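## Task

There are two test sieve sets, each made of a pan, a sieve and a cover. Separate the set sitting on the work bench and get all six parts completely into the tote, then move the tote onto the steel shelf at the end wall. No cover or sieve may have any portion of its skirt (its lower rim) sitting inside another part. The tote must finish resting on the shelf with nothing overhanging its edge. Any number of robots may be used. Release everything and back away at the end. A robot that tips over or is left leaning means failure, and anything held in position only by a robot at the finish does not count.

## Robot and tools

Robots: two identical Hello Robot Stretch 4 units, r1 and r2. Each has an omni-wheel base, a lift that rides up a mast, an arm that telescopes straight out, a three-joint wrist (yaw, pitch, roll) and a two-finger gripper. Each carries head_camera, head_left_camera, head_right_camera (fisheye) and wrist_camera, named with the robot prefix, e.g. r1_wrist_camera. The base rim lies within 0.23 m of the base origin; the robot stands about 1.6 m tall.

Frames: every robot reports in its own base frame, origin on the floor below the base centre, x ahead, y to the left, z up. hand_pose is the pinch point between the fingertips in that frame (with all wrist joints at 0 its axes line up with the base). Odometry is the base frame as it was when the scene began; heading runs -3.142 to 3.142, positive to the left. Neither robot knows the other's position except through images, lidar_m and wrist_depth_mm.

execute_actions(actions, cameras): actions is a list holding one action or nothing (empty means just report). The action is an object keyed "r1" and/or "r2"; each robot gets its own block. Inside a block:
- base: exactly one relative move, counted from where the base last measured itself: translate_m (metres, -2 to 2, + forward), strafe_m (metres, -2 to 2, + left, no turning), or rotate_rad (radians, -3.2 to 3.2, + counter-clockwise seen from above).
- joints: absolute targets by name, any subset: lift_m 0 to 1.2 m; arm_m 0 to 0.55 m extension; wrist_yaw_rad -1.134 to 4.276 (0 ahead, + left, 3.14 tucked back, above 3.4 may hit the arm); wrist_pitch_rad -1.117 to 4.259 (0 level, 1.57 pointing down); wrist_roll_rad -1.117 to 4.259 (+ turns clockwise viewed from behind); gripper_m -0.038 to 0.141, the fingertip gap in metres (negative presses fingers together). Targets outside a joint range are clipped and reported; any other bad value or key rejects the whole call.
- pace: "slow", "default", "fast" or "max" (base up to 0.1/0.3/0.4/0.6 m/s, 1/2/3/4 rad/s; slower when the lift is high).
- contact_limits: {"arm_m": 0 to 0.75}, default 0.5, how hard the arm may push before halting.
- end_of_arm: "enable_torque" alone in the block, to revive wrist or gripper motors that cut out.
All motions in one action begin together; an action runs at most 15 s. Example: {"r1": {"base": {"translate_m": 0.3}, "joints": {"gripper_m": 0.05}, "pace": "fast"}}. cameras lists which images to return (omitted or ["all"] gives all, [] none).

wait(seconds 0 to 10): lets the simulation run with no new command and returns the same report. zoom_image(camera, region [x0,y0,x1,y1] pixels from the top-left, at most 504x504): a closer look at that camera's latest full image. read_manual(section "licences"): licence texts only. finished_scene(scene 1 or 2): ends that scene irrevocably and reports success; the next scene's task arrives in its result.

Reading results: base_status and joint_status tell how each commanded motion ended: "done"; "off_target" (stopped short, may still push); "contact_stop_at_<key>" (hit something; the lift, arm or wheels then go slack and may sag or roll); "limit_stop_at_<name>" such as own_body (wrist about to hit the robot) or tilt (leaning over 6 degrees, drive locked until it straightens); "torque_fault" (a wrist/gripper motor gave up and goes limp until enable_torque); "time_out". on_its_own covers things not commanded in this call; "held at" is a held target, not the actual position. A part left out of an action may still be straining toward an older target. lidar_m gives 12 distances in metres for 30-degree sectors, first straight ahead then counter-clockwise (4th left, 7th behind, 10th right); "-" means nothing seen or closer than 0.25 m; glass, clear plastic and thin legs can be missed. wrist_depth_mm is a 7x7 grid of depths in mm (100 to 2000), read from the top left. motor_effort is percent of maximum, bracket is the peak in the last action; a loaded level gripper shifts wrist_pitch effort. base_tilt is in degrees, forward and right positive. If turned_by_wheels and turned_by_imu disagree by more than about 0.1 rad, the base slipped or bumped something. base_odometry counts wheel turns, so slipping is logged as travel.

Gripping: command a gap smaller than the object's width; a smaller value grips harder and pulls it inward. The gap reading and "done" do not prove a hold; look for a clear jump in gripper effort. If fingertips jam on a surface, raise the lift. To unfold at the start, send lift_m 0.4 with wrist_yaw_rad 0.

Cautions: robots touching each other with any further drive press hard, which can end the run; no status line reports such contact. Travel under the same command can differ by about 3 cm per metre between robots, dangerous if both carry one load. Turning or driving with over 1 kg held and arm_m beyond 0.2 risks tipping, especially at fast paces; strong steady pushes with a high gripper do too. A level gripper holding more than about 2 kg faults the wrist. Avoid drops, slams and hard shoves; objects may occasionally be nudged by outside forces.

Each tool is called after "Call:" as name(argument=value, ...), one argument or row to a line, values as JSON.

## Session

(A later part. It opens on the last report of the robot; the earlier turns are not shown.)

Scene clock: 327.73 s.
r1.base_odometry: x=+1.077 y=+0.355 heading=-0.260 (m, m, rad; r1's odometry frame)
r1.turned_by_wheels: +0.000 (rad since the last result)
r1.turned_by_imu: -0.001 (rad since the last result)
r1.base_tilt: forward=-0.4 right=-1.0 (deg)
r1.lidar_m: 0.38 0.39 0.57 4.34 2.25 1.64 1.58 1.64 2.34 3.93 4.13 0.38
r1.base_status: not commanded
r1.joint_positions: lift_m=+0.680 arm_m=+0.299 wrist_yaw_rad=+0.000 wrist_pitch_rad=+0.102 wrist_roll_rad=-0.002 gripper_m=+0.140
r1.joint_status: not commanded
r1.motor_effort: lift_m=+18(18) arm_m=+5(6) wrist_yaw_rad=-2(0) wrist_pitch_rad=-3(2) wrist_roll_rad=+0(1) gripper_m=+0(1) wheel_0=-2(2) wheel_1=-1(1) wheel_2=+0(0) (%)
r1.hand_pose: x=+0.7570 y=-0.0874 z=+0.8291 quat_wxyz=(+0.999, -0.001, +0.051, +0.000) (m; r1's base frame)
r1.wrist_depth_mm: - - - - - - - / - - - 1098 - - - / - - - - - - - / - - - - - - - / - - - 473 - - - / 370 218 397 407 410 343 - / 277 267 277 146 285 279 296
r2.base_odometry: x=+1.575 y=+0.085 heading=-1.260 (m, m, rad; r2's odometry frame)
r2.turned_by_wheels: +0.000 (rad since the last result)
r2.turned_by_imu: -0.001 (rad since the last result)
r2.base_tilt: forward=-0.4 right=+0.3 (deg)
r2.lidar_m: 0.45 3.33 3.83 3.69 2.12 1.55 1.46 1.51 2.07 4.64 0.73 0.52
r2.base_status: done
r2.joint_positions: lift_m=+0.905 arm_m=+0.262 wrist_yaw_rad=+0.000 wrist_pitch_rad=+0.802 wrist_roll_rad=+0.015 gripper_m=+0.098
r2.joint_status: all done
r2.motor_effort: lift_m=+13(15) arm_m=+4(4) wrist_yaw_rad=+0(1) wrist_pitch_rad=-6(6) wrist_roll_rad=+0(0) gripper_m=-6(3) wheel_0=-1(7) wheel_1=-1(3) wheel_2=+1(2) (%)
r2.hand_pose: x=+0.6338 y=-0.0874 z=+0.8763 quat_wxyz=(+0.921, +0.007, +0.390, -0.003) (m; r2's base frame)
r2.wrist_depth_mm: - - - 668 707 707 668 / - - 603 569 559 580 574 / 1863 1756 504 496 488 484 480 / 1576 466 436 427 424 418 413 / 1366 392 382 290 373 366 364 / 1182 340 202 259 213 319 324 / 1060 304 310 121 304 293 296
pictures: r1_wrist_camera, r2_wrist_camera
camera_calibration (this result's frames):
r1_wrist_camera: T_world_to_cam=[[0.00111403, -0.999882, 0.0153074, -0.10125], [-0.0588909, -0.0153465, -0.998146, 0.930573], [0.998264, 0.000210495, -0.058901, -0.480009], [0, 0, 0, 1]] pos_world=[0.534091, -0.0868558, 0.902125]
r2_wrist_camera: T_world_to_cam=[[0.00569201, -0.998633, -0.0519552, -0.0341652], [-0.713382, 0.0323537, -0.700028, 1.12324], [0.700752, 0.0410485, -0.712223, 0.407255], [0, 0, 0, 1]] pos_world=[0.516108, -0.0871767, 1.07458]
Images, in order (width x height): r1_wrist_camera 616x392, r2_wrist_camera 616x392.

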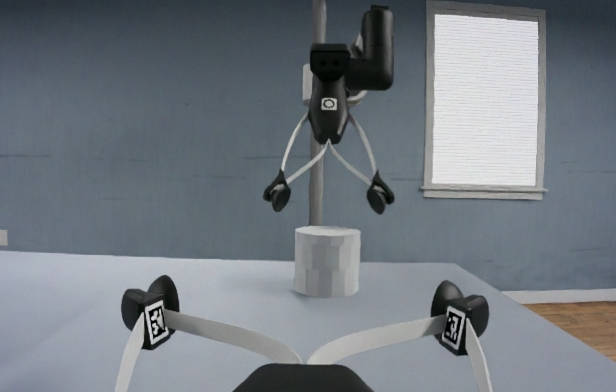

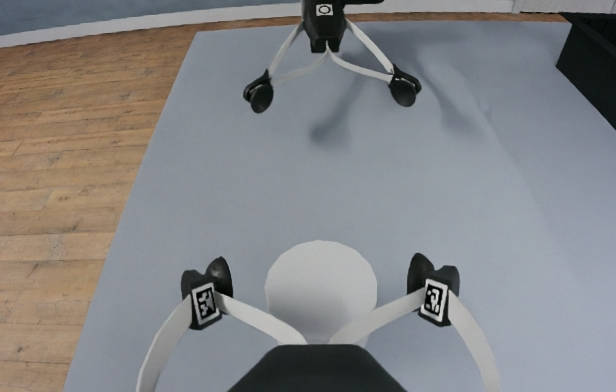

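Call:
zoom_image(
  camera="r1_wrist_camera",
  region=[250, 160, 410, 310],
)

Region (250, 160, 410, 310) of r1_wrist_camera's 616x392 image, scaled by 3.150; it fills the top 472 rows of this view, and the rest is white.

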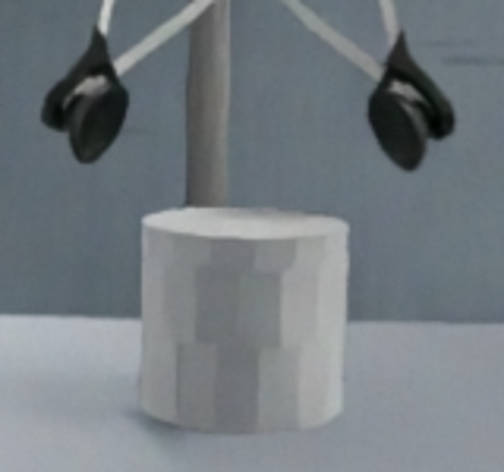

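Call:
execute_actions(
  actions=[
    {"r2": {"joints": {"lift_m": 0.884, "arm_m": 0.283}, "pace": "slow"}},
  ],
  cameras=["r2_wrist_camera", "r1_wrist_camera", "r1_head_camera"],
)

Call:
zoom_image(
  camera="r1_wrist_camera",
  region=[250, 160, 410, 310],
)

Scene clock: 372.60 s.
r1.base_odometry: x=+1.077 y=+0.355 heading=-0.260 (m, m, rad; r1's odometry frame)
r1.turned_by_wheels: +0.000 (rad since the last result)
r1.turned_by_imu: -0.001 (rad since the last result)
r1.base_tilt: forward=-0.4 right=-1.0 (deg)
r1.lidar_m: 0.37 0.40 0.53 4.35 2.27 1.67 1.58 1.65 2.31 3.94 4.09 0.37
r1.base_status: not commanded
r1.joint_positions: lift_m=+0.680 arm_m=+0.299 wrist_yaw_rad=+0.000 wrist_pitch_rad=+0.102 wrist_roll_rad=-0.002 gripper_m=+0.140
r1.joint_status: not commanded
r1.motor_effort: lift_m=+18(19) arm_m=+5(5) wrist_yaw_rad=-2(2) wrist_pitch_rad=-3(4) wrist_roll_rad=+0(0) gripper_m=-1(1) wheel_0=-2(2) wheel_1=-1(1) wheel_2=+0(0) (%)
r1.hand_pose: x=+0.7570 y=-0.0874 z=+0.8291 quat_wxyz=(+0.999, -0.001, +0.051, +0.000) (m; r1's base frame)
r1.wrist_depth_mm: - - - - - - - / - - - 1138 - - - / - - - - - - - / - - - - - - - / - - - 473 - - - / 370 218 399 404 404 343 - / 277 270 278 146 283 279 294
r2.base_odometry: x=+1.575 y=+0.085 heading=-1.260 (m, m, rad; r2's odometry frame)
r2.turned_by_wheels: +0.000 (rad since the last result)
r2.turned_by_imu: -0.001 (rad since the last result)
r2.base_tilt: forward=-0.4 right=+0.4 (deg)
r2.lidar_m: 0.46 3.38 3.85 3.70 2.11 1.52 1.45 1.53 2.10 4.63 0.73 0.53
r2.base_status: not commanded
r2.joint_positions: lift_m=+0.884 arm_m=+0.282 wrist_yaw_rad=+0.000 wrist_pitch_rad=+0.802 wrist_roll_rad=+0.015 gripper_m=+0.098
r2.joint_status: all done
r2.motor_effort: lift_m=+13(19) arm_m=+4(6) wrist_yaw_rad=+1(1) wrist_pitch_rad=-5(6) wrist_roll_rad=-2(0) gripper_m=-2(2) wheel_0=-1(1) wheel_1=-1(1) wheel_2=+1(1) (%)
r2.hand_pose: x=+0.6538 y=-0.0874 z=+0.8553 quat_wxyz=(+0.921, +0.007, +0.390, -0.003) (m; r2's base frame)
r2.wrist_depth_mm: - - 707 621 661 654 640 / - - 559 535 508 539 539 / 1808 1661 473 462 455 449 449 / 1537 424 404 399 394 389 384 / 1308 357 355 265 349 343 338 / 1160 319 202 236 213 298 301 / 297 285 290 121 278 273 276
pictures: r1_head_camera, r1_wrist_camera, r2_wrist_camera
camera_calibration (this result's frames):
r1_wrist_camera: T_world_to_cam=[[0.00111398, -0.999882, 0.0153075, -0.10125], [-0.0588908, -0.0153466, -0.998146, 0.930573], [0.998264, 0.00021044, -0.058901, -0.480009], [0, 0, 0, 1]] pos_world=[0.534091, -0.0868557, 0.902125]
r2_wrist_camera: T_world_to_cam=[[0.00569224, -0.998633, -0.051955, -0.0353694], [-0.713382, 0.0323534, -0.700028, 1.1228], [0.700752, 0.0410485, -0.712223, 0.378316], [0, 0, 0, 1]] pos_world=[0.536079, -0.0871766, 1.0536]
Images, in order (width x height): r1_head_camera 420x560, r1_wrist_camera 616x392, r2_wrist_camera 616x392.

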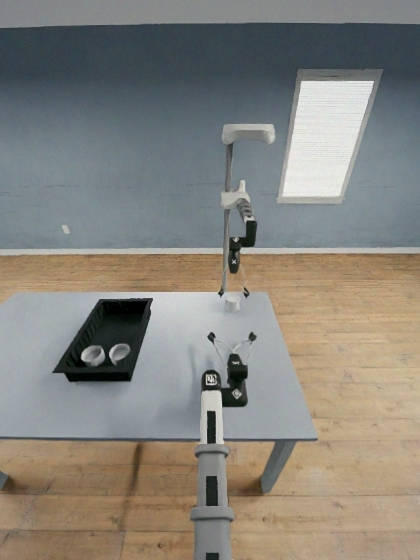

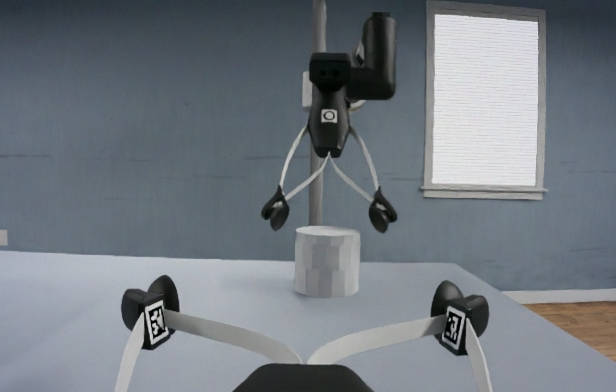

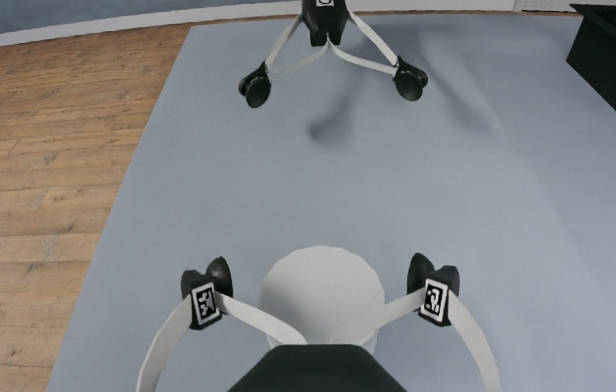

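Region (250, 160, 410, 310) of r1_wrist_camera's 616x392 image, scaled by 3.150; it fills the top 472 rows of this view, and the rest is white.

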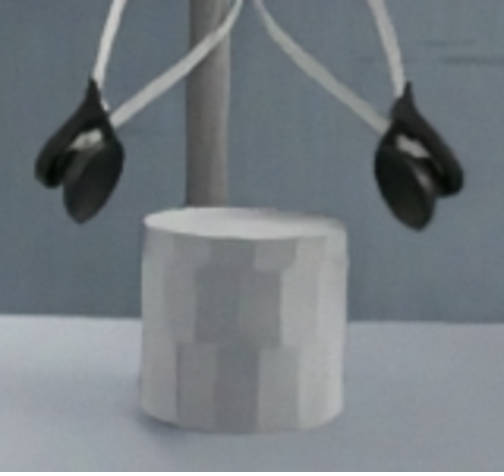

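Call:
execute_actions(
  actions=[
    {"r2": {"joints": {"lift_m": 0.874, "gripper_m": 0.088}, "pace": "slow"}},
  ],
  cameras=["r2_wrist_camera", "r1_wrist_camera"],
)

Call:
zoom_image(
  camera="r1_wrist_camera",
  region=[250, 160, 410, 310],
)

Scene clock: 385.17 s.
r1.base_odometry: x=+1.077 y=+0.355 heading=-0.260 (m, m, rad; r1's odometry frame)
r1.turned_by_wheels: +0.000 (rad since the last result)
r1.turned_by_imu: -0.001 (rad since the last result)
r1.base_tilt: forward=-0.4 right=-1.0 (deg)
r1.lidar_m: 0.33 0.39 0.53 4.36 2.26 1.64 1.58 1.66 2.28 3.92 4.12 0.39
r1.base_status: not commanded
r1.joint_positions: lift_m=+0.680 arm_m=+0.299 wrist_yaw_rad=+0.000 wrist_pitch_rad=+0.102 wrist_roll_rad=-0.002 gripper_m=+0.140
r1.joint_status: not commanded
r1.motor_effort: lift_m=+18(19) arm_m=+5(6) wrist_yaw_rad=-2(2) wrist_pitch_rad=-4(4) wrist_roll_rad=+0(0) gripper_m=-1(1) wheel_0=-2(2) wheel_1=-1(1) wheel_2=+0(0) (%)
r1.hand_pose: x=+0.7570 y=-0.0874 z=+0.8291 quat_wxyz=(+0.999, -0.001, +0.051, +0.000) (m; r1's base frame)
r1.wrist_depth_mm: - - - - - - - / - - - 1138 - - - / - - - - - - - / - - - - - - - / - - - 469 609 - - / 373 217 397 407 407 343 - / 276 267 277 147 285 279 294
r2.base_odometry: x=+1.575 y=+0.085 heading=-1.260 (m, m, rad; r2's odometry frame)
r2.turned_by_wheels: +0.000 (rad since the last result)
r2.turned_by_imu: -0.001 (rad since the last result)
r2.base_tilt: forward=-0.4 right=+0.3 (deg)
r2.lidar_m: 0.46 3.35 3.86 3.70 2.13 1.53 1.45 1.50 2.12 4.61 0.75 0.53
r2.base_status: not commanded
r2.joint_positions: lift_m=+0.874 arm_m=+0.282 wrist_yaw_rad=+0.000 wrist_pitch_rad=+0.802 wrist_roll_rad=+0.015 gripper_m=+0.088
r2.joint_status: all done
r2.motor_effort: lift_m=+13(14) arm_m=+4(5) wrist_yaw_rad=+1(1) wrist_pitch_rad=-5(5) wrist_roll_rad=-1(1) gripper_m=-2(1) wheel_0=-1(1) wheel_1=-1(1) wheel_2=+1(1) (%)
r2.hand_pose: x=+0.6538 y=-0.0874 z=+0.8453 quat_wxyz=(+0.921, +0.007, +0.390, -0.003) (m; r2's base frame)
r2.wrist_depth_mm: - - 668 597 615 634 615 / - - 525 530 504 517 517 / 1808 1618 455 449 439 436 430 / 1537 407 392 387 382 377 373 / 1336 345 343 252 336 330 327 / 1138 307 194 225 213 289 290 / 285 274 277 121 270 264 267
pictures: r1_wrist_camera, r2_wrist_camera
camera_calibration (this result's frames):
r1_wrist_camera: T_world_to_cam=[[0.0011139, -0.999882, 0.0153074, -0.10125], [-0.0588908, -0.0153464, -0.998146, 0.930573], [0.998264, 0.000210374, -0.0589009, -0.480009], [0, 0, 0, 1]] pos_world=[0.534091, -0.0868558, 0.902125]
r2_wrist_camera: T_world_to_cam=[[0.00569219, -0.998633, -0.051955, -0.0358888], [-0.713382, 0.0323535, -0.700028, 1.1158], [0.700752, 0.0410485, -0.712223, 0.371193], [0, 0, 0, 1]] pos_world=[0.536081, -0.0871766, 1.0436]
Images, in order (width x height): r1_wrist_camera 616x392, r2_wrist_camera 616x392.

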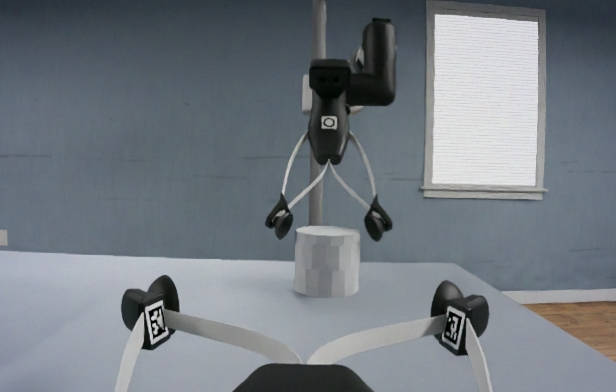

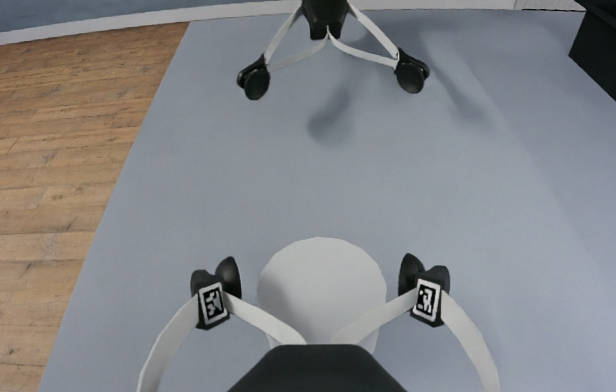

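Region (250, 160, 410, 310) of r1_wrist_camera's 616x392 image, scaled by 3.150; it fills the top 472 rows of this view, and the rest is white.

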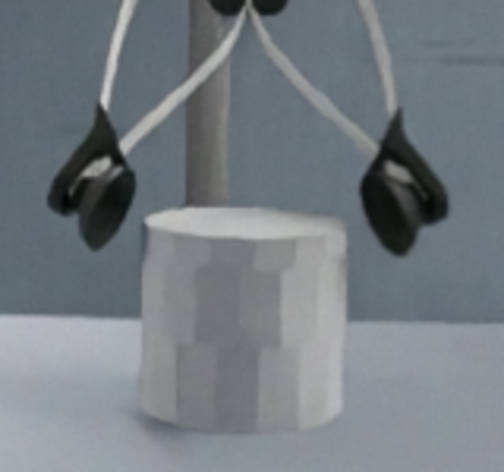

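Call:
execute_actions(
  actions=[
    {"r2": {"joints": {"gripper_m": 0.05}, "pace": "slow"}},
  ],
  cameras=["r2_wrist_camera", "r1_wrist_camera"],
)

Call:
zoom_image(
  camera="r1_wrist_camera",
  region=[250, 160, 410, 310],
)

Scene clock: 392.37 s.
r1.base_odometry: x=+1.077 y=+0.355 heading=-0.260 (m, m, rad; r1's odometry frame)
r1.turned_by_wheels: +0.000 (rad since the last result)
r1.turned_by_imu: -0.001 (rad since the last result)
r1.base_tilt: forward=-0.4 right=-1.0 (deg)
r1.lidar_m: 0.38 0.39 0.57 4.37 2.23 1.66 1.58 1.69 2.32 3.94 4.10 0.38
r1.base_status: not commanded
r1.joint_positions: lift_m=+0.680 arm_m=+0.299 wrist_yaw_rad=+0.000 wrist_pitch_rad=+0.102 wrist_roll_rad=-0.002 gripper_m=+0.140
r1.joint_status: not commanded
r1.motor_effort: lift_m=+19(18) arm_m=+5(5) wrist_yaw_rad=-1(1) wrist_pitch_rad=-4(4) wrist_roll_rad=-1(0) gripper_m=+0(0) wheel_0=-2(2) wheel_1=-1(1) wheel_2=+0(0) (%)
r1.hand_pose: x=+0.7570 y=-0.0874 z=+0.8291 quat_wxyz=(+0.999, -0.001, +0.051, +0.000) (m; r1's base frame)
r1.wrist_depth_mm: - - - - - - - / - - - 1118 - - - / - - - - - - - / - - - - - - - / - - - 469 627 - - / 373 217 394 404 410 342 - / 276 270 277 147 282 279 294
r2.base_odometry: x=+1.575 y=+0.085 heading=-1.260 (m, m, rad; r2's odometry frame)
r2.turned_by_wheels: +0.000 (rad since the last result)
r2.turned_by_imu: -0.001 (rad since the last result)
r2.base_tilt: forward=-0.5 right=+0.3 (deg)
r2.lidar_m: 0.47 3.38 3.85 3.70 2.08 1.54 1.47 1.53 2.12 4.63 0.73 0.53
r2.base_status: not commanded
r2.joint_positions: lift_m=+0.874 arm_m=+0.282 wrist_yaw_rad=+0.000 wrist_pitch_rad=+0.802 wrist_roll_rad=+0.015 gripper_m=+0.050
r2.joint_status: all done
r2.motor_effort: lift_m=+13(13) arm_m=+4(5) wrist_yaw_rad=+2(1) wrist_pitch_rad=-6(5) wrist_roll_rad=-1(1) gripper_m=-12(13) wheel_0=-1(1) wheel_1=-1(1) wheel_2=+1(1) (%)
r2.hand_pose: x=+0.6538 y=-0.0874 z=+0.8453 quat_wxyz=(+0.921, +0.007, +0.390, -0.003) (m; r2's base frame)
r2.wrist_depth_mm: - - 661 603 621 634 621 / - - 525 530 500 517 521 / 1756 1661 455 445 439 433 430 / 1537 407 389 387 382 377 373 / 1308 345 343 250 334 330 327 / 1138 307 192 224 211 293 290 / 285 271 276 121 270 263 265
pictures: r1_wrist_camera, r2_wrist_camera
camera_calibration (this result's frames):
r1_wrist_camera: T_world_to_cam=[[0.00111392, -0.999882, 0.0153076, -0.10125], [-0.0588908, -0.0153466, -0.998146, 0.930573], [0.998264, 0.000210381, -0.058901, -0.480009], [0, 0, 0, 1]] pos_world=[0.534091, -0.0868558, 0.902125]
r2_wrist_camera: T_world_to_cam=[[0.00566462, -0.998633, -0.0519551, -0.0358766], [-0.713381, 0.0323732, -0.700028, 1.11581], [0.700753, 0.0410291, -0.712223, 0.371173], [0, 0, 0, 1]] pos_world=[0.536103, -0.0871789, 1.04359]
Images, in order (width x height): r1_wrist_camera 616x392, r2_wrist_camera 616x392.

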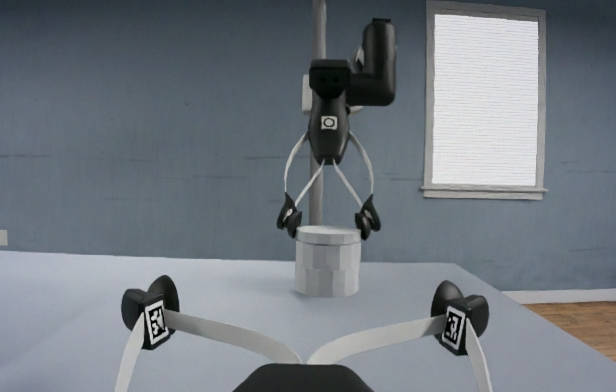

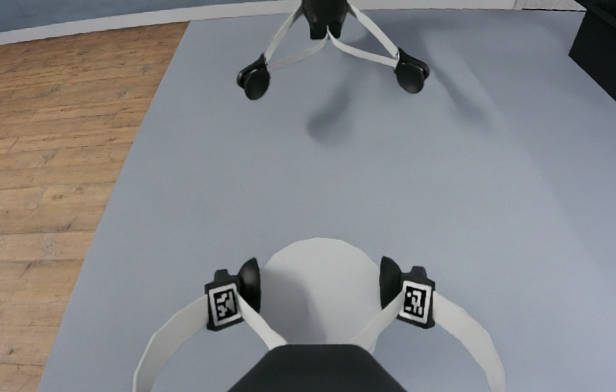

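Region (250, 160, 410, 310) of r1_wrist_camera's 616x392 image, scaled by 3.150; it fills the top 472 rows of this view, and the rest is white.

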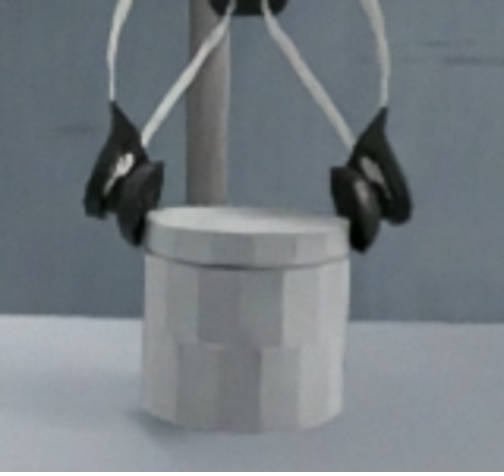

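Call:
execute_actions(
  actions=[
    {"r2": {"joints": {"lift_m": 0.91}, "pace": "slow"}},
  ],
  cameras=["r2_wrist_camera", "r1_wrist_camera"],
)

Call:
zoom_image(
  camera="r1_wrist_camera",
  region=[250, 160, 410, 310],
)

Scene clock: 397.20 s.
r1.base_odometry: x=+1.077 y=+0.355 heading=-0.260 (m, m, rad; r1's odometry frame)
r1.turned_by_wheels: +0.000 (rad since the last result)
r1.turned_by_imu: -0.001 (rad since the last result)
r1.base_tilt: forward=-0.4 right=-1.0 (deg)
r1.lidar_m: 0.37 0.40 0.55 4.35 2.26 1.66 1.58 1.65 2.32 3.92 4.11 0.40
r1.base_status: not commanded
r1.joint_positions: lift_m=+0.680 arm_m=+0.299 wrist_yaw_rad=+0.000 wrist_pitch_rad=+0.102 wrist_roll_rad=-0.002 gripper_m=+0.140
r1.joint_status: not commanded
r1.motor_effort: lift_m=+18(18) arm_m=+6(5) wrist_yaw_rad=-1(3) wrist_pitch_rad=-4(4) wrist_roll_rad=+0(1) gripper_m=-1(0) wheel_0=-2(2) wheel_1=-1(0) wheel_2=+0(0) (%)
r1.hand_pose: x=+0.7570 y=-0.0874 z=+0.8291 quat_wxyz=(+0.999, -0.001, +0.051, +0.000) (m; r1's base frame)
r1.wrist_depth_mm: - - - - - - - / - - - 1118 - - - / - - - - - - - / - - - - - - - / - - - 512 - - - / 370 218 397 402 407 340 - / 277 268 277 146 283 278 294
r2.base_odometry: x=+1.575 y=+0.085 heading=-1.260 (m, m, rad; r2's odometry frame)
r2.turned_by_wheels: +0.000 (rad since the last result)
r2.turned_by_imu: -0.001 (rad since the last result)
r2.base_tilt: forward=-0.4 right=+0.3 (deg)
r2.lidar_m: 0.49 3.37 3.84 3.71 2.12 1.53 1.46 1.52 2.08 4.64 0.69 0.51
r2.base_status: not commanded
r2.joint_positions: lift_m=+0.910 arm_m=+0.282 wrist_yaw_rad=+0.000 wrist_pitch_rad=+0.802 wrist_roll_rad=+0.015 gripper_m=+0.050
r2.joint_status: all done
r2.motor_effort: lift_m=+22(19) arm_m=+4(4) wrist_yaw_rad=+1(0) wrist_pitch_rad=-6(6) wrist_roll_rad=-1(0) gripper_m=-13(16) wheel_0=-1(1) wheel_1=-1(1) wheel_2=+1(1) (%)
r2.hand_pose: x=+0.6538 y=-0.0874 z=+0.8805 quat_wxyz=(+0.921, +0.007, +0.390, -0.003) (m; r2's base frame)
r2.wrist_depth_mm: - - - 609 715 707 699 / - - 609 574 569 580 569 / 1863 1808 508 500 492 488 484 / 1537 473 439 433 427 421 418 / 1366 397 387 250 377 373 370 / 1182 345 192 224 211 330 327 / 1078 306 312 121 303 294 298
pictures: r1_wrist_camera, r2_wrist_camera
camera_calibration (this result's frames):
r1_wrist_camera: T_world_to_cam=[[0.00111409, -0.999882, 0.0153074, -0.10125], [-0.0588908, -0.0153465, -0.998146, 0.930573], [0.998264, 0.000210554, -0.058901, -0.480009], [0, 0, 0, 1]] pos_world=[0.534091, -0.0868557, 0.902125]
r2_wrist_camera: T_world_to_cam=[[0.00564661, -0.998633, -0.051957, -0.0340329], [-0.713621, 0.0323734, -0.699783, 1.14036], [0.700509, 0.0410291, -0.712463, 0.396675], [0, 0, 0, 1]] pos_world=[0.536104, -0.087179, 1.07885]
Images, in order (width x height): r1_wrist_camera 616x392, r2_wrist_camera 616x392.

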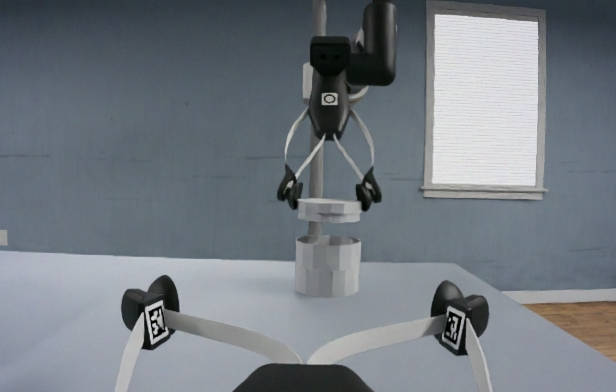

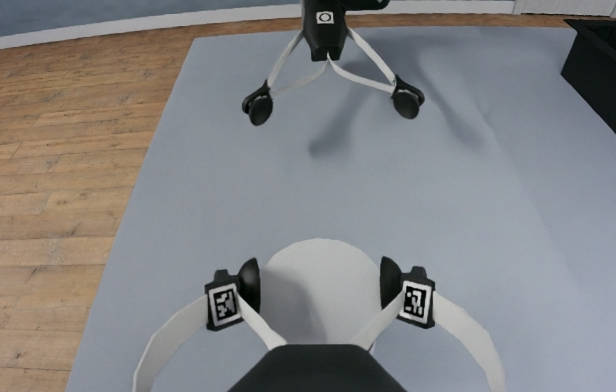

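Region (250, 160, 410, 310) of r1_wrist_camera's 616x392 image, scaled by 3.150; it fills the top 472 rows of this view, and the rest is white.

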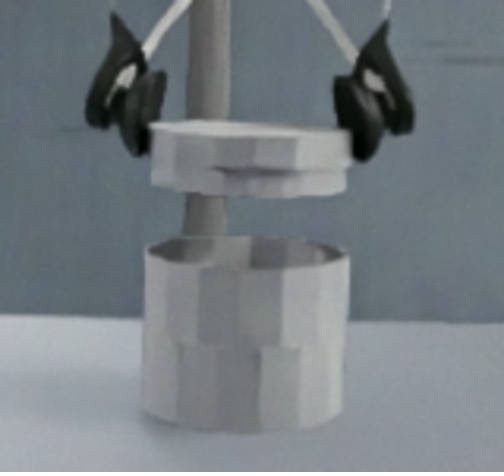

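Call:
execute_actions(
  actions=[
    {"r2": {"base": {"strafe_m": -0.547}, "joints": {"lift_m": 0.975}, "pace": "default"}},
  ],
  cameras=["r2_wrist_camera", "r2_head_camera", "r1_head_camera"],
)

Scene clock: 444.87 s.
r1.base_odometry: x=+1.077 y=+0.355 heading=-0.260 (m, m, rad; r1's odometry frame)
r1.turned_by_wheels: +0.000 (rad since the last result)
r1.turned_by_imu: -0.001 (rad since the last result)
r1.base_tilt: forward=-0.4 right=-1.0 (deg)
r1.lidar_m: 0.39 0.38 0.53 4.34 2.26 1.68 1.59 1.67 2.30 3.94 4.09 0.39
r1.base_status: not commanded
r1.joint_positions: lift_m=+0.680 arm_m=+0.299 wrist_yaw_rad=+0.000 wrist_pitch_rad=+0.102 wrist_roll_rad=-0.002 gripper_m=+0.140
r1.joint_status: not commanded
r1.motor_effort: lift_m=+18(19) arm_m=+6(5) wrist_yaw_rad=-2(3) wrist_pitch_rad=-3(4) wrist_roll_rad=+0(1) gripper_m=+0(0) wheel_0=-2(2) wheel_1=-1(1) wheel_2=+0(0) (%)
r1.hand_pose: x=+0.7570 y=-0.0874 z=+0.8291 quat_wxyz=(+0.999, -0.001, +0.051, +0.000) (m; r1's base frame)
r1.wrist_depth_mm: 627 991 - - - - - / - - - - - - - / - - - - - - - / - - - - - - - / - - - 512 - - - / 373 217 397 404 407 342 - / 276 268 277 146 283 279 293
r2.base_odometry: x=+1.054 y=-0.082 heading=-1.260 (m, m, rad; r2's odometry frame)
r2.turned_by_wheels: +0.000 (rad since the last result)
r2.turned_by_imu: -0.002 (rad since the last result)
r2.base_tilt: forward=-0.5 right=+0.4 (deg)
r2.lidar_m: 0.47 0.51 0.68 4.24 2.07 1.52 1.46 1.52 2.10 4.05 0.76 0.55
r2.base_status: done
r2.joint_positions: lift_m=+0.975 arm_m=+0.282 wrist_yaw_rad=+0.000 wrist_pitch_rad=+0.802 wrist_roll_rad=+0.015 gripper_m=+0.050
r2.joint_status: all done
r2.motor_effort: lift_m=+21(22) arm_m=+4(4) wrist_yaw_rad=+1(1) wrist_pitch_rad=-6(8) wrist_roll_rad=+0(0) gripper_m=-11(16) wheel_0=-1(8) wheel_1=+1(4) wheel_2=+0(0) (%)
r2.hand_pose: x=+0.6537 y=-0.0874 z=+0.9456 quat_wxyz=(+0.921, +0.007, +0.390, -0.003) (m; r2's base frame)
r2.wrist_depth_mm: 640 - - - - - - / 723 759 634 615 640 707 707 / 640 634 574 580 559 591 585 / 544 539 500 525 492 512 504 / 473 473 397 251 433 436 442 / 418 415 193 224 211 392 397 / 379 368 375 121 366 355 362
pictures: r1_head_camera, r2_head_camera, r2_wrist_camera
camera_calibration (this result's frames):
r2_wrist_camera: T_world_to_cam=[[0.00563873, -0.998633, -0.0519577, -0.0306481], [-0.713732, 0.032373, -0.699671, 1.18581], [0.700397, 0.0410291, -0.712574, 0.443204], [0, 0, 0, 1]] pos_world=[0.536107, -0.0871789, 1.1439]
Images, in order (width x height): r1_head_camera 420x560, r2_head_camera 420x560, r2_wrist_camera 616x392.

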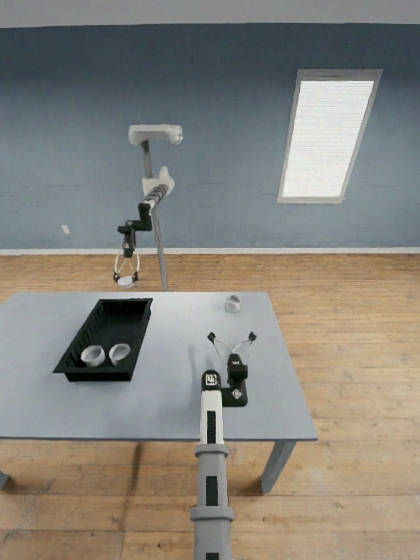

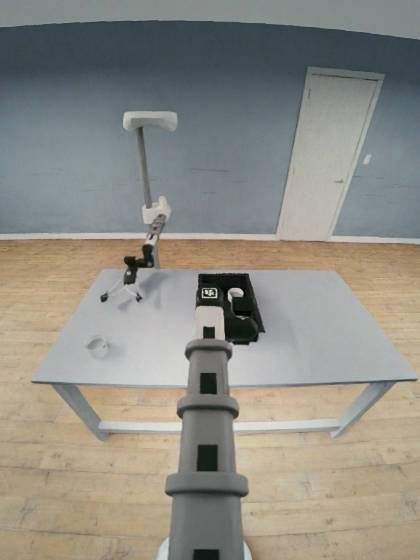

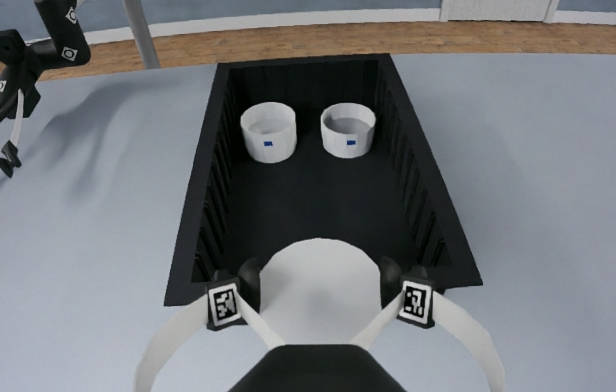

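Call:
zoom_image(
  camera="r2_wrist_camera",
  region=[220, 80, 400, 180],
)

Region (220, 80, 400, 180) of r2_wrist_camera's 616x392 image, scaled by 2.800.

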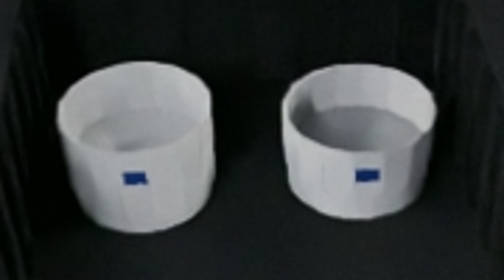

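Call:
execute_actions(
  actions=[
    {"r2": {"base": {"translate_m": 0.17}, "joints": {"arm_m": 0.362}, "pace": "default"}},
  ],
  cameras=["r2_wrist_camera", "r2_head_left_camera", "r1_head_camera"],
)

Scene clock: 475.83 s.
r1.base_odometry: x=+1.077 y=+0.355 heading=-0.260 (m, m, rad; r1's odometry frame)
r1.turned_by_wheels: +0.000 (rad since the last result)
r1.turned_by_imu: -0.001 (rad since the last result)
r1.base_tilt: forward=-0.4 right=-1.0 (deg)
r1.lidar_m: 0.38 0.38 0.56 4.38 2.24 1.64 1.59 1.65 2.33 3.93 4.11 0.39
r1.base_status: not commanded
r1.joint_positions: lift_m=+0.680 arm_m=+0.299 wrist_yaw_rad=+0.000 wrist_pitch_rad=+0.102 wrist_roll_rad=-0.002 gripper_m=+0.140
r1.joint_status: not commanded
r1.motor_effort: lift_m=+19(18) arm_m=+5(5) wrist_yaw_rad=-1(1) wrist_pitch_rad=-4(3) wrist_roll_rad=+0(0) gripper_m=-1(0) wheel_0=-2(2) wheel_1=-1(0) wheel_2=+0(0) (%)
r1.hand_pose: x=+0.7570 y=-0.0874 z=+0.8291 quat_wxyz=(+0.999, -0.001, +0.051, +0.000) (m; r1's base frame)
r1.wrist_depth_mm: - 960 - - - - - / - - - - - - - / - - - - - - - / - - - - - - - / - - - 517 - - - / 375 218 402 404 407 343 - / 274 267 277 146 285 278 296
r2.base_odometry: x=+1.106 y=-0.244 heading=-1.260 (m, m, rad; r2's odometry frame)
r2.turned_by_wheels: +0.000 (rad since the last result)
r2.turned_by_imu: -0.001 (rad since the last result)
r2.base_tilt: forward=-0.5 right=+0.3 (deg)
r2.lidar_m: 0.28 0.32 0.44 4.23 2.39 1.71 1.61 1.70 2.31 4.07 0.49 0.36
r2.base_status: done
r2.joint_positions: lift_m=+0.975 arm_m=+0.361 wrist_yaw_rad=+0.000 wrist_pitch_rad=+0.802 wrist_roll_rad=+0.015 gripper_m=+0.050
r2.joint_status: all done
r2.motor_effort: lift_m=+21(21) arm_m=+4(10) wrist_yaw_rad=+1(1) wrist_pitch_rad=-8(8) wrist_roll_rad=-1(1) gripper_m=-14(14) wheel_0=+0(6) wheel_1=-1(5) wheel_2=+1(10) (%)
r2.hand_pose: x=+0.7327 y=-0.0874 z=+0.9455 quat_wxyz=(+0.921, +0.007, +0.390, -0.003) (m; r2's base frame)
r2.wrist_depth_mm: - - - - - - - / - - - - - - - / 1921 1229 615 603 597 591 585 / 544 535 430 445 442 508 504 / 473 469 413 251 399 439 442 / 418 407 192 224 211 379 397 / 382 366 370 121 364 304 362
pictures: r1_head_camera, r2_head_left_camera, r2_wrist_camera
camera_calibration (this result's frames):
r2_wrist_camera: T_world_to_cam=[[0.00552696, -0.998634, -0.0519588, -0.031033], [-0.713852, 0.0324464, -0.699545, 1.24214], [0.700275, 0.0409572, -0.712697, 0.388062], [0, 0, 0, 1]] pos_world=[0.615122, -0.0871875, 1.14389]
Images, in order (width x height): r1_head_camera 420x560, r2_head_left_camera 420x672, r2_wrist_camera 616x392.

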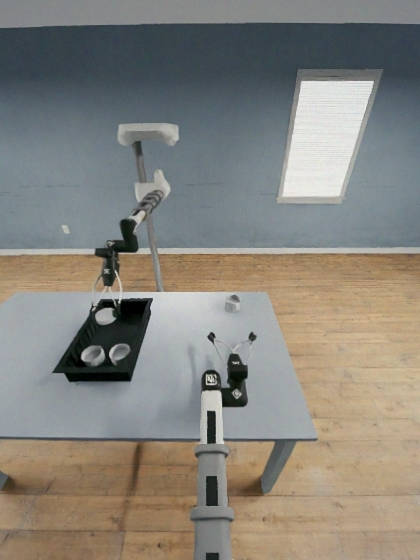

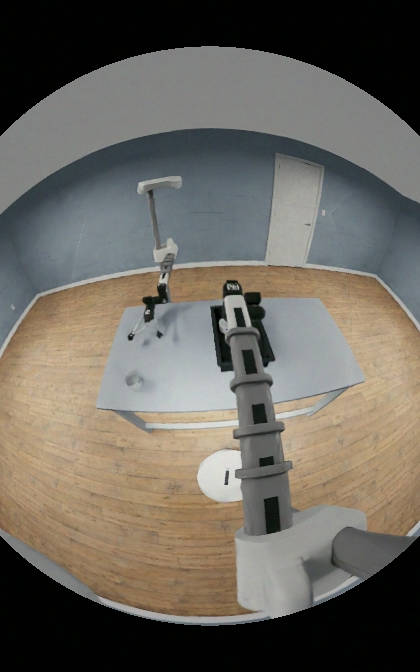

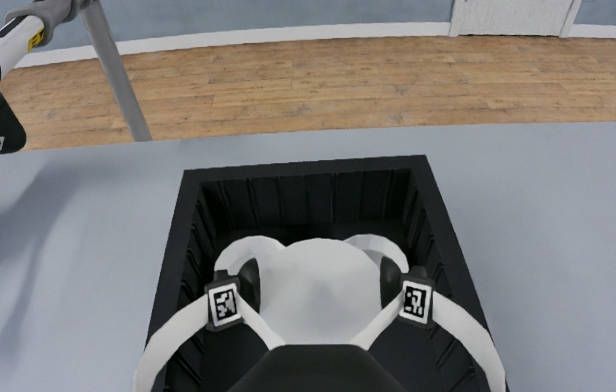

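Call:
execute_actions(
  actions=[
    {"r2": {"joints": {"lift_m": 0.89}, "pace": "default"}},
  ],
  cameras=["r2_wrist_camera", "r1_head_camera"],
)

Call:
zoom_image(
  camera="r1_head_camera",
  region=[40, 250, 180, 390],
)

Scene clock: 482.87 s.
r1.base_odometry: x=+1.077 y=+0.355 heading=-0.260 (m, m, rad; r1's odometry frame)
r1.turned_by_wheels: +0.000 (rad since the last result)
r1.turned_by_imu: -0.001 (rad since the last result)
r1.base_tilt: forward=-0.4 right=-1.0 (deg)
r1.lidar_m: 0.36 0.40 0.56 4.34 2.21 1.65 1.59 1.66 2.28 3.93 4.13 0.39
r1.base_status: not commanded
r1.joint_positions: lift_m=+0.680 arm_m=+0.299 wrist_yaw_rad=+0.000 wrist_pitch_rad=+0.102 wrist_roll_rad=-0.002 gripper_m=+0.140
r1.joint_status: not commanded
r1.motor_effort: lift_m=+19(18) arm_m=+5(5) wrist_yaw_rad=-2(2) wrist_pitch_rad=-3(3) wrist_roll_rad=+0(1) gripper_m=-1(1) wheel_0=-2(2) wheel_1=-1(1) wheel_2=+0(0) (%)
r1.hand_pose: x=+0.7570 y=-0.0874 z=+0.8291 quat_wxyz=(+0.999, -0.001, +0.051, +0.000) (m; r1's base frame)
r1.wrist_depth_mm: 621 1008 - - - - - / - 1008 - - - - - / - - - - - - - / - - - - - - - / - - - 517 - - - / 370 218 399 402 407 342 - / 277 268 279 147 285 281 294
r2.base_odometry: x=+1.106 y=-0.244 heading=-1.260 (m, m, rad; r2's odometry frame)
r2.turned_by_wheels: +0.000 (rad since the last result)
r2.turned_by_imu: -0.001 (rad since the last result)
r2.base_tilt: forward=-0.5 right=+0.3 (deg)
r2.lidar_m: 0.31 0.36 0.47 4.24 2.35 1.72 1.61 1.66 2.36 4.04 0.50 0.34
r2.base_status: not commanded
r2.joint_positions: lift_m=+0.890 arm_m=+0.361 wrist_yaw_rad=+0.000 wrist_pitch_rad=+0.802 wrist_roll_rad=+0.015 gripper_m=+0.050
r2.joint_status: all done
r2.motor_effort: lift_m=+14(23) arm_m=+4(4) wrist_yaw_rad=+2(1) wrist_pitch_rad=-7(8) wrist_roll_rad=-1(1) gripper_m=-18(16) wheel_0=-1(0) wheel_1=-2(1) wheel_2=+1(1) (%)
r2.hand_pose: x=+0.7327 y=-0.0874 z=+0.8611 quat_wxyz=(+0.921, +0.007, +0.390, -0.003) (m; r2's base frame)
r2.wrist_depth_mm: - - - - - - - / - - - 1983 554 549 544 / 500 473 379 387 382 442 455 / 424 325 359 404 357 312 394 / 368 285 338 252 338 271 345 / 324 239 192 224 211 227 293 / 296 208 290 121 282 220 -
pictures: r1_head_camera, r2_wrist_camera
camera_calibration (this result's frames):
r2_wrist_camera: T_world_to_cam=[[0.00552683, -0.998634, -0.051959, -0.0354178], [-0.713852, 0.0324466, -0.699545, 1.1831], [0.700275, 0.0409573, -0.712697, 0.327912], [0, 0, 0, 1]] pos_world=[0.615126, -0.0871875, 1.05949]
Images, in order (width x height): r1_head_camera 420x560, r2_wrist_camera 616x392.

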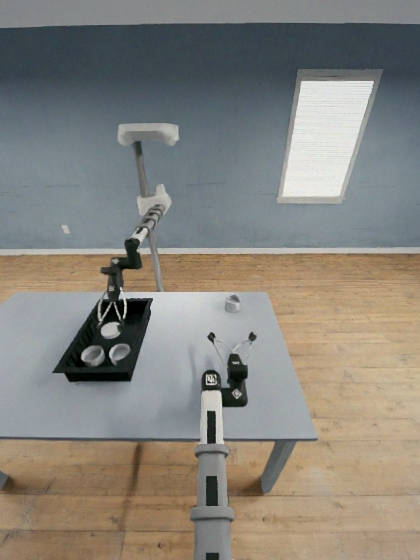

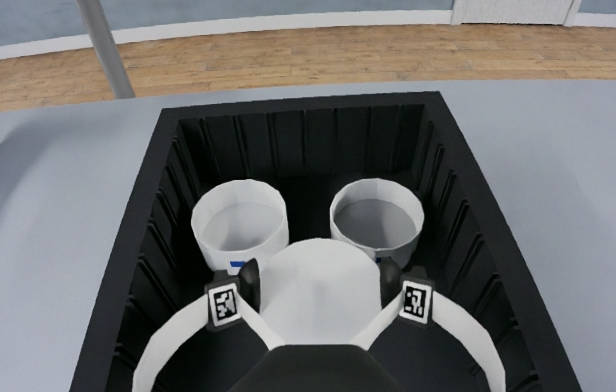

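Region (40, 250, 180, 390) of r1_head_camera's 420x560 image, scaled by 3.600, with more detail than that image has.

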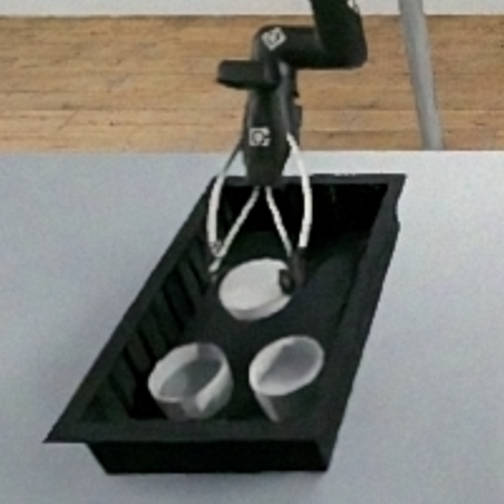

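Call:
execute_actions(
  actions=[
    {"r2": {"joints": {"lift_m": 0.832, "arm_m": 0.374}, "pace": "slow"}},
  ],
  cameras=["r2_wrist_camera", "r1_head_camera"],
)

Call:
zoom_image(
  camera="r1_head_camera",
  region=[40, 250, 180, 390],
)

Scene clock: 513.83 s.
r1.base_odometry: x=+1.077 y=+0.355 heading=-0.260 (m, m, rad; r1's odometry frame)
r1.turned_by_wheels: +0.000 (rad since the last result)
r1.turned_by_imu: -0.001 (rad since the last result)
r1.base_tilt: forward=-0.3 right=-1.0 (deg)
r1.lidar_m: 0.36 0.38 0.55 4.35 2.27 1.64 1.58 1.69 2.32 3.94 4.12 0.37
r1.base_status: not commanded
r1.joint_positions: lift_m=+0.680 arm_m=+0.299 wrist_yaw_rad=+0.000 wrist_pitch_rad=+0.102 wrist_roll_rad=-0.002 gripper_m=+0.140
r1.joint_status: not commanded
r1.motor_effort: lift_m=+18(19) arm_m=+5(6) wrist_yaw_rad=-1(2) wrist_pitch_rad=-4(3) wrist_roll_rad=-2(1) gripper_m=-1(1) wheel_0=-2(2) wheel_1=-1(1) wheel_2=+0(0) (%)
r1.hand_pose: x=+0.7570 y=-0.0874 z=+0.8291 quat_wxyz=(+0.999, -0.001, +0.051, +0.000) (m; r1's base frame)
r1.wrist_depth_mm: - - - - - - - / - 960 - - - - - / - - - - - - - / - - - - - - - / - - - 512 - - - / 370 217 397 402 407 342 - / 277 270 279 146 282 279 297
r2.base_odometry: x=+1.106 y=-0.244 heading=-1.260 (m, m, rad; r2's odometry frame)
r2.turned_by_wheels: +0.000 (rad since the last result)
r2.turned_by_imu: -0.001 (rad since the last result)
r2.base_tilt: forward=-0.5 right=+0.4 (deg)
r2.lidar_m: 0.32 0.33 0.46 4.24 2.36 1.73 1.63 1.67 2.30 4.02 0.51 0.34
r2.base_status: not commanded
r2.joint_positions: lift_m=+0.832 arm_m=+0.373 wrist_yaw_rad=+0.000 wrist_pitch_rad=+0.802 wrist_roll_rad=+0.015 gripper_m=+0.050
r2.joint_status: all done
r2.motor_effort: lift_m=+13(17) arm_m=+4(6) wrist_yaw_rad=+2(2) wrist_pitch_rad=-7(7) wrist_roll_rad=+0(1) gripper_m=-12(11) wheel_0=-1(0) wheel_1=-2(1) wheel_2=+1(1) (%)
r2.hand_pose: x=+0.7446 y=-0.0874 z=+0.8032 quat_wxyz=(+0.921, +0.007, +0.390, -0.003) (m; r2's base frame)
r2.wrist_depth_mm: - - - - - - - / 488 325 319 325 330 304 439 / 399 272 343 357 327 254 368 / 332 251 293 307 296 247 199 / 190 245 271 251 272 250 183 / 168 229 193 224 211 220 183 / 160 200 232 121 226 217 -
pictures: r1_head_camera, r2_wrist_camera
camera_calibration (this result's frames):
r2_wrist_camera: T_world_to_cam=[[0.00552684, -0.998634, -0.0519588, -0.038496], [-0.713852, 0.0324465, -0.699545, 1.15107], [0.700275, 0.0409572, -0.712697, 0.278238], [0, 0, 0, 1]] pos_world=[0.627063, -0.0871875, 1.00152]
Images, in order (width x height): r1_head_camera 420x560, r2_wrist_camera 616x392.

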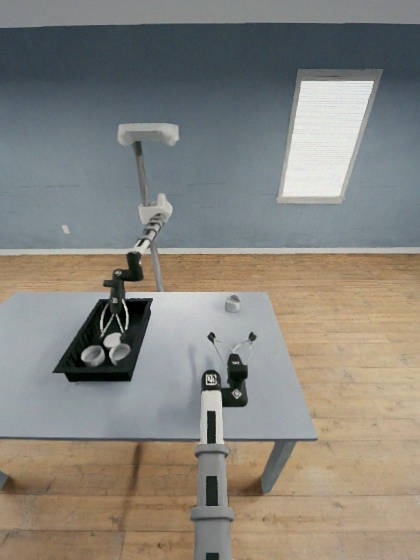

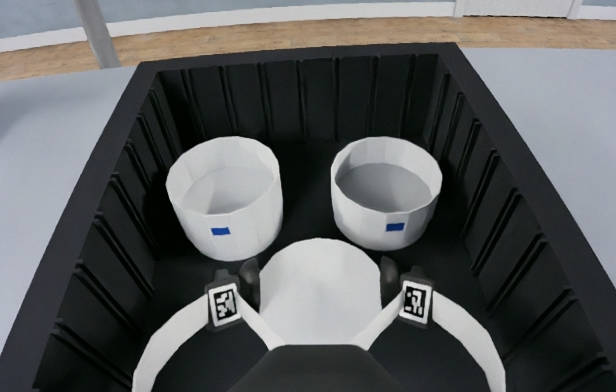

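Region (40, 250, 180, 390) of r1_head_camera's 420x560 image, scaled by 3.600, with more detail than that image has.

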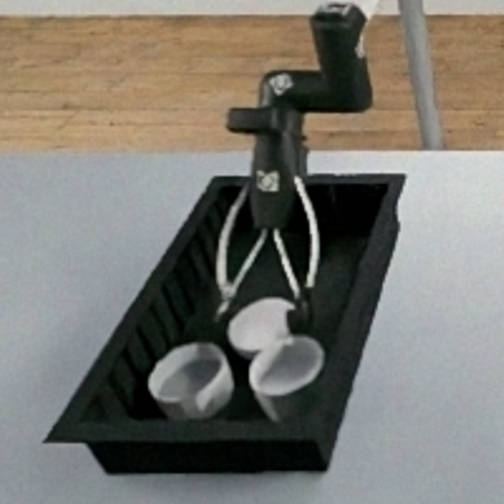

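Call:
execute_actions(
  actions=[
    {"r2": {"joints": {"gripper_m": 0.1}, "pace": "slow"}},
  ],
  cameras=["r2_wrist_camera"],
)

Call:
zoom_image(
  camera="r2_wrist_camera",
  region=[150, 120, 460, 330],
)

Scene clock: 522.40 s.
r1.base_odometry: x=+1.077 y=+0.355 heading=-0.260 (m, m, rad; r1's odometry frame)
r1.turned_by_wheels: +0.000 (rad since the last result)
r1.turned_by_imu: -0.001 (rad since the last result)
r1.base_tilt: forward=-0.4 right=-1.0 (deg)
r1.lidar_m: 0.36 0.39 0.55 4.35 2.26 1.65 1.58 1.64 2.31 3.93 4.09 0.37
r1.base_status: not commanded
r1.joint_positions: lift_m=+0.680 arm_m=+0.299 wrist_yaw_rad=+0.000 wrist_pitch_rad=+0.102 wrist_roll_rad=-0.002 gripper_m=+0.140
r1.joint_status: not commanded
r1.motor_effort: lift_m=+18(18) arm_m=+6(5) wrist_yaw_rad=-1(2) wrist_pitch_rad=-4(3) wrist_roll_rad=+1(1) gripper_m=+0(0) wheel_0=-2(2) wheel_1=-1(1) wheel_2=+0(0) (%)
r1.hand_pose: x=+0.7570 y=-0.0874 z=+0.8291 quat_wxyz=(+0.999, -0.001, +0.051, +0.000) (m; r1's base frame)
r1.wrist_depth_mm: - - - - - - - / - 976 - - - - - / - - - - - - - / - - - - - - - / - - - 517 - - - / 373 216 397 404 407 342 - / 276 267 278 147 285 281 293
r2.base_odometry: x=+1.106 y=-0.244 heading=-1.260 (m, m, rad; r2's odometry frame)
r2.turned_by_wheels: +0.000 (rad since the last result)
r2.turned_by_imu: -0.001 (rad since the last result)
r2.base_tilt: forward=-0.5 right=+0.3 (deg)
r2.lidar_m: 0.30 0.32 0.48 4.24 2.36 1.72 1.62 1.69 2.30 4.04 0.49 0.36
r2.base_status: not commanded
r2.joint_positions: lift_m=+0.832 arm_m=+0.373 wrist_yaw_rad=+0.000 wrist_pitch_rad=+0.802 wrist_roll_rad=+0.015 gripper_m=+0.100
r2.joint_status: all done
r2.motor_effort: lift_m=+14(13) arm_m=+4(5) wrist_yaw_rad=+1(0) wrist_pitch_rad=-7(7) wrist_roll_rad=-1(1) gripper_m=-5(14) wheel_0=+0(1) wheel_1=-1(1) wheel_2=+1(1) (%)
r2.hand_pose: x=+0.7447 y=-0.0874 z=+0.8032 quat_wxyz=(+0.921, +0.007, +0.390, -0.003) (m; r2's base frame)
r2.wrist_depth_mm: - - - - - - - / 488 334 320 324 327 303 436 / 402 272 343 355 329 253 366 / 332 251 294 307 296 248 199 / 191 246 272 259 272 242 183 / 168 227 217 230 213 220 183 / 161 200 236 121 229 219 -
pictures: r2_wrist_camera
camera_calibration (this result's frames):
r2_wrist_camera: T_world_to_cam=[[0.00553064, -0.998634, -0.0519584, -0.0384985], [-0.713803, 0.0324463, -0.699594, 1.1511], [0.700324, 0.0409573, -0.712649, 0.27816], [0, 0, 0, 1]] pos_world=[0.627066, -0.0871874, 1.00153]
Images, in order (width x height): r2_wrist_camera 616x392.

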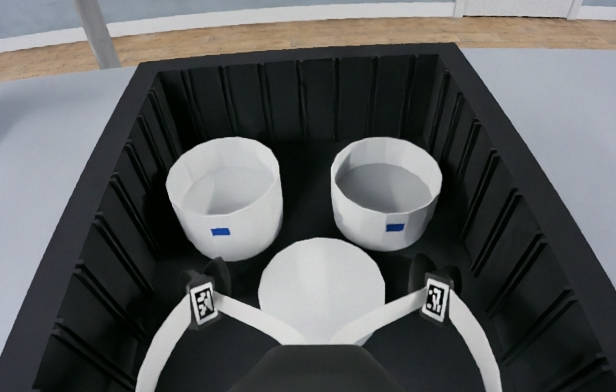

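Region (150, 120, 460, 330) of r2_wrist_camera's 616x392 image, scaled by 1.626; it fills the top 341 rows of this view, and the rest is white.

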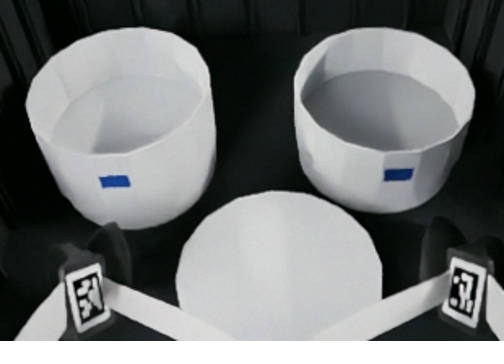

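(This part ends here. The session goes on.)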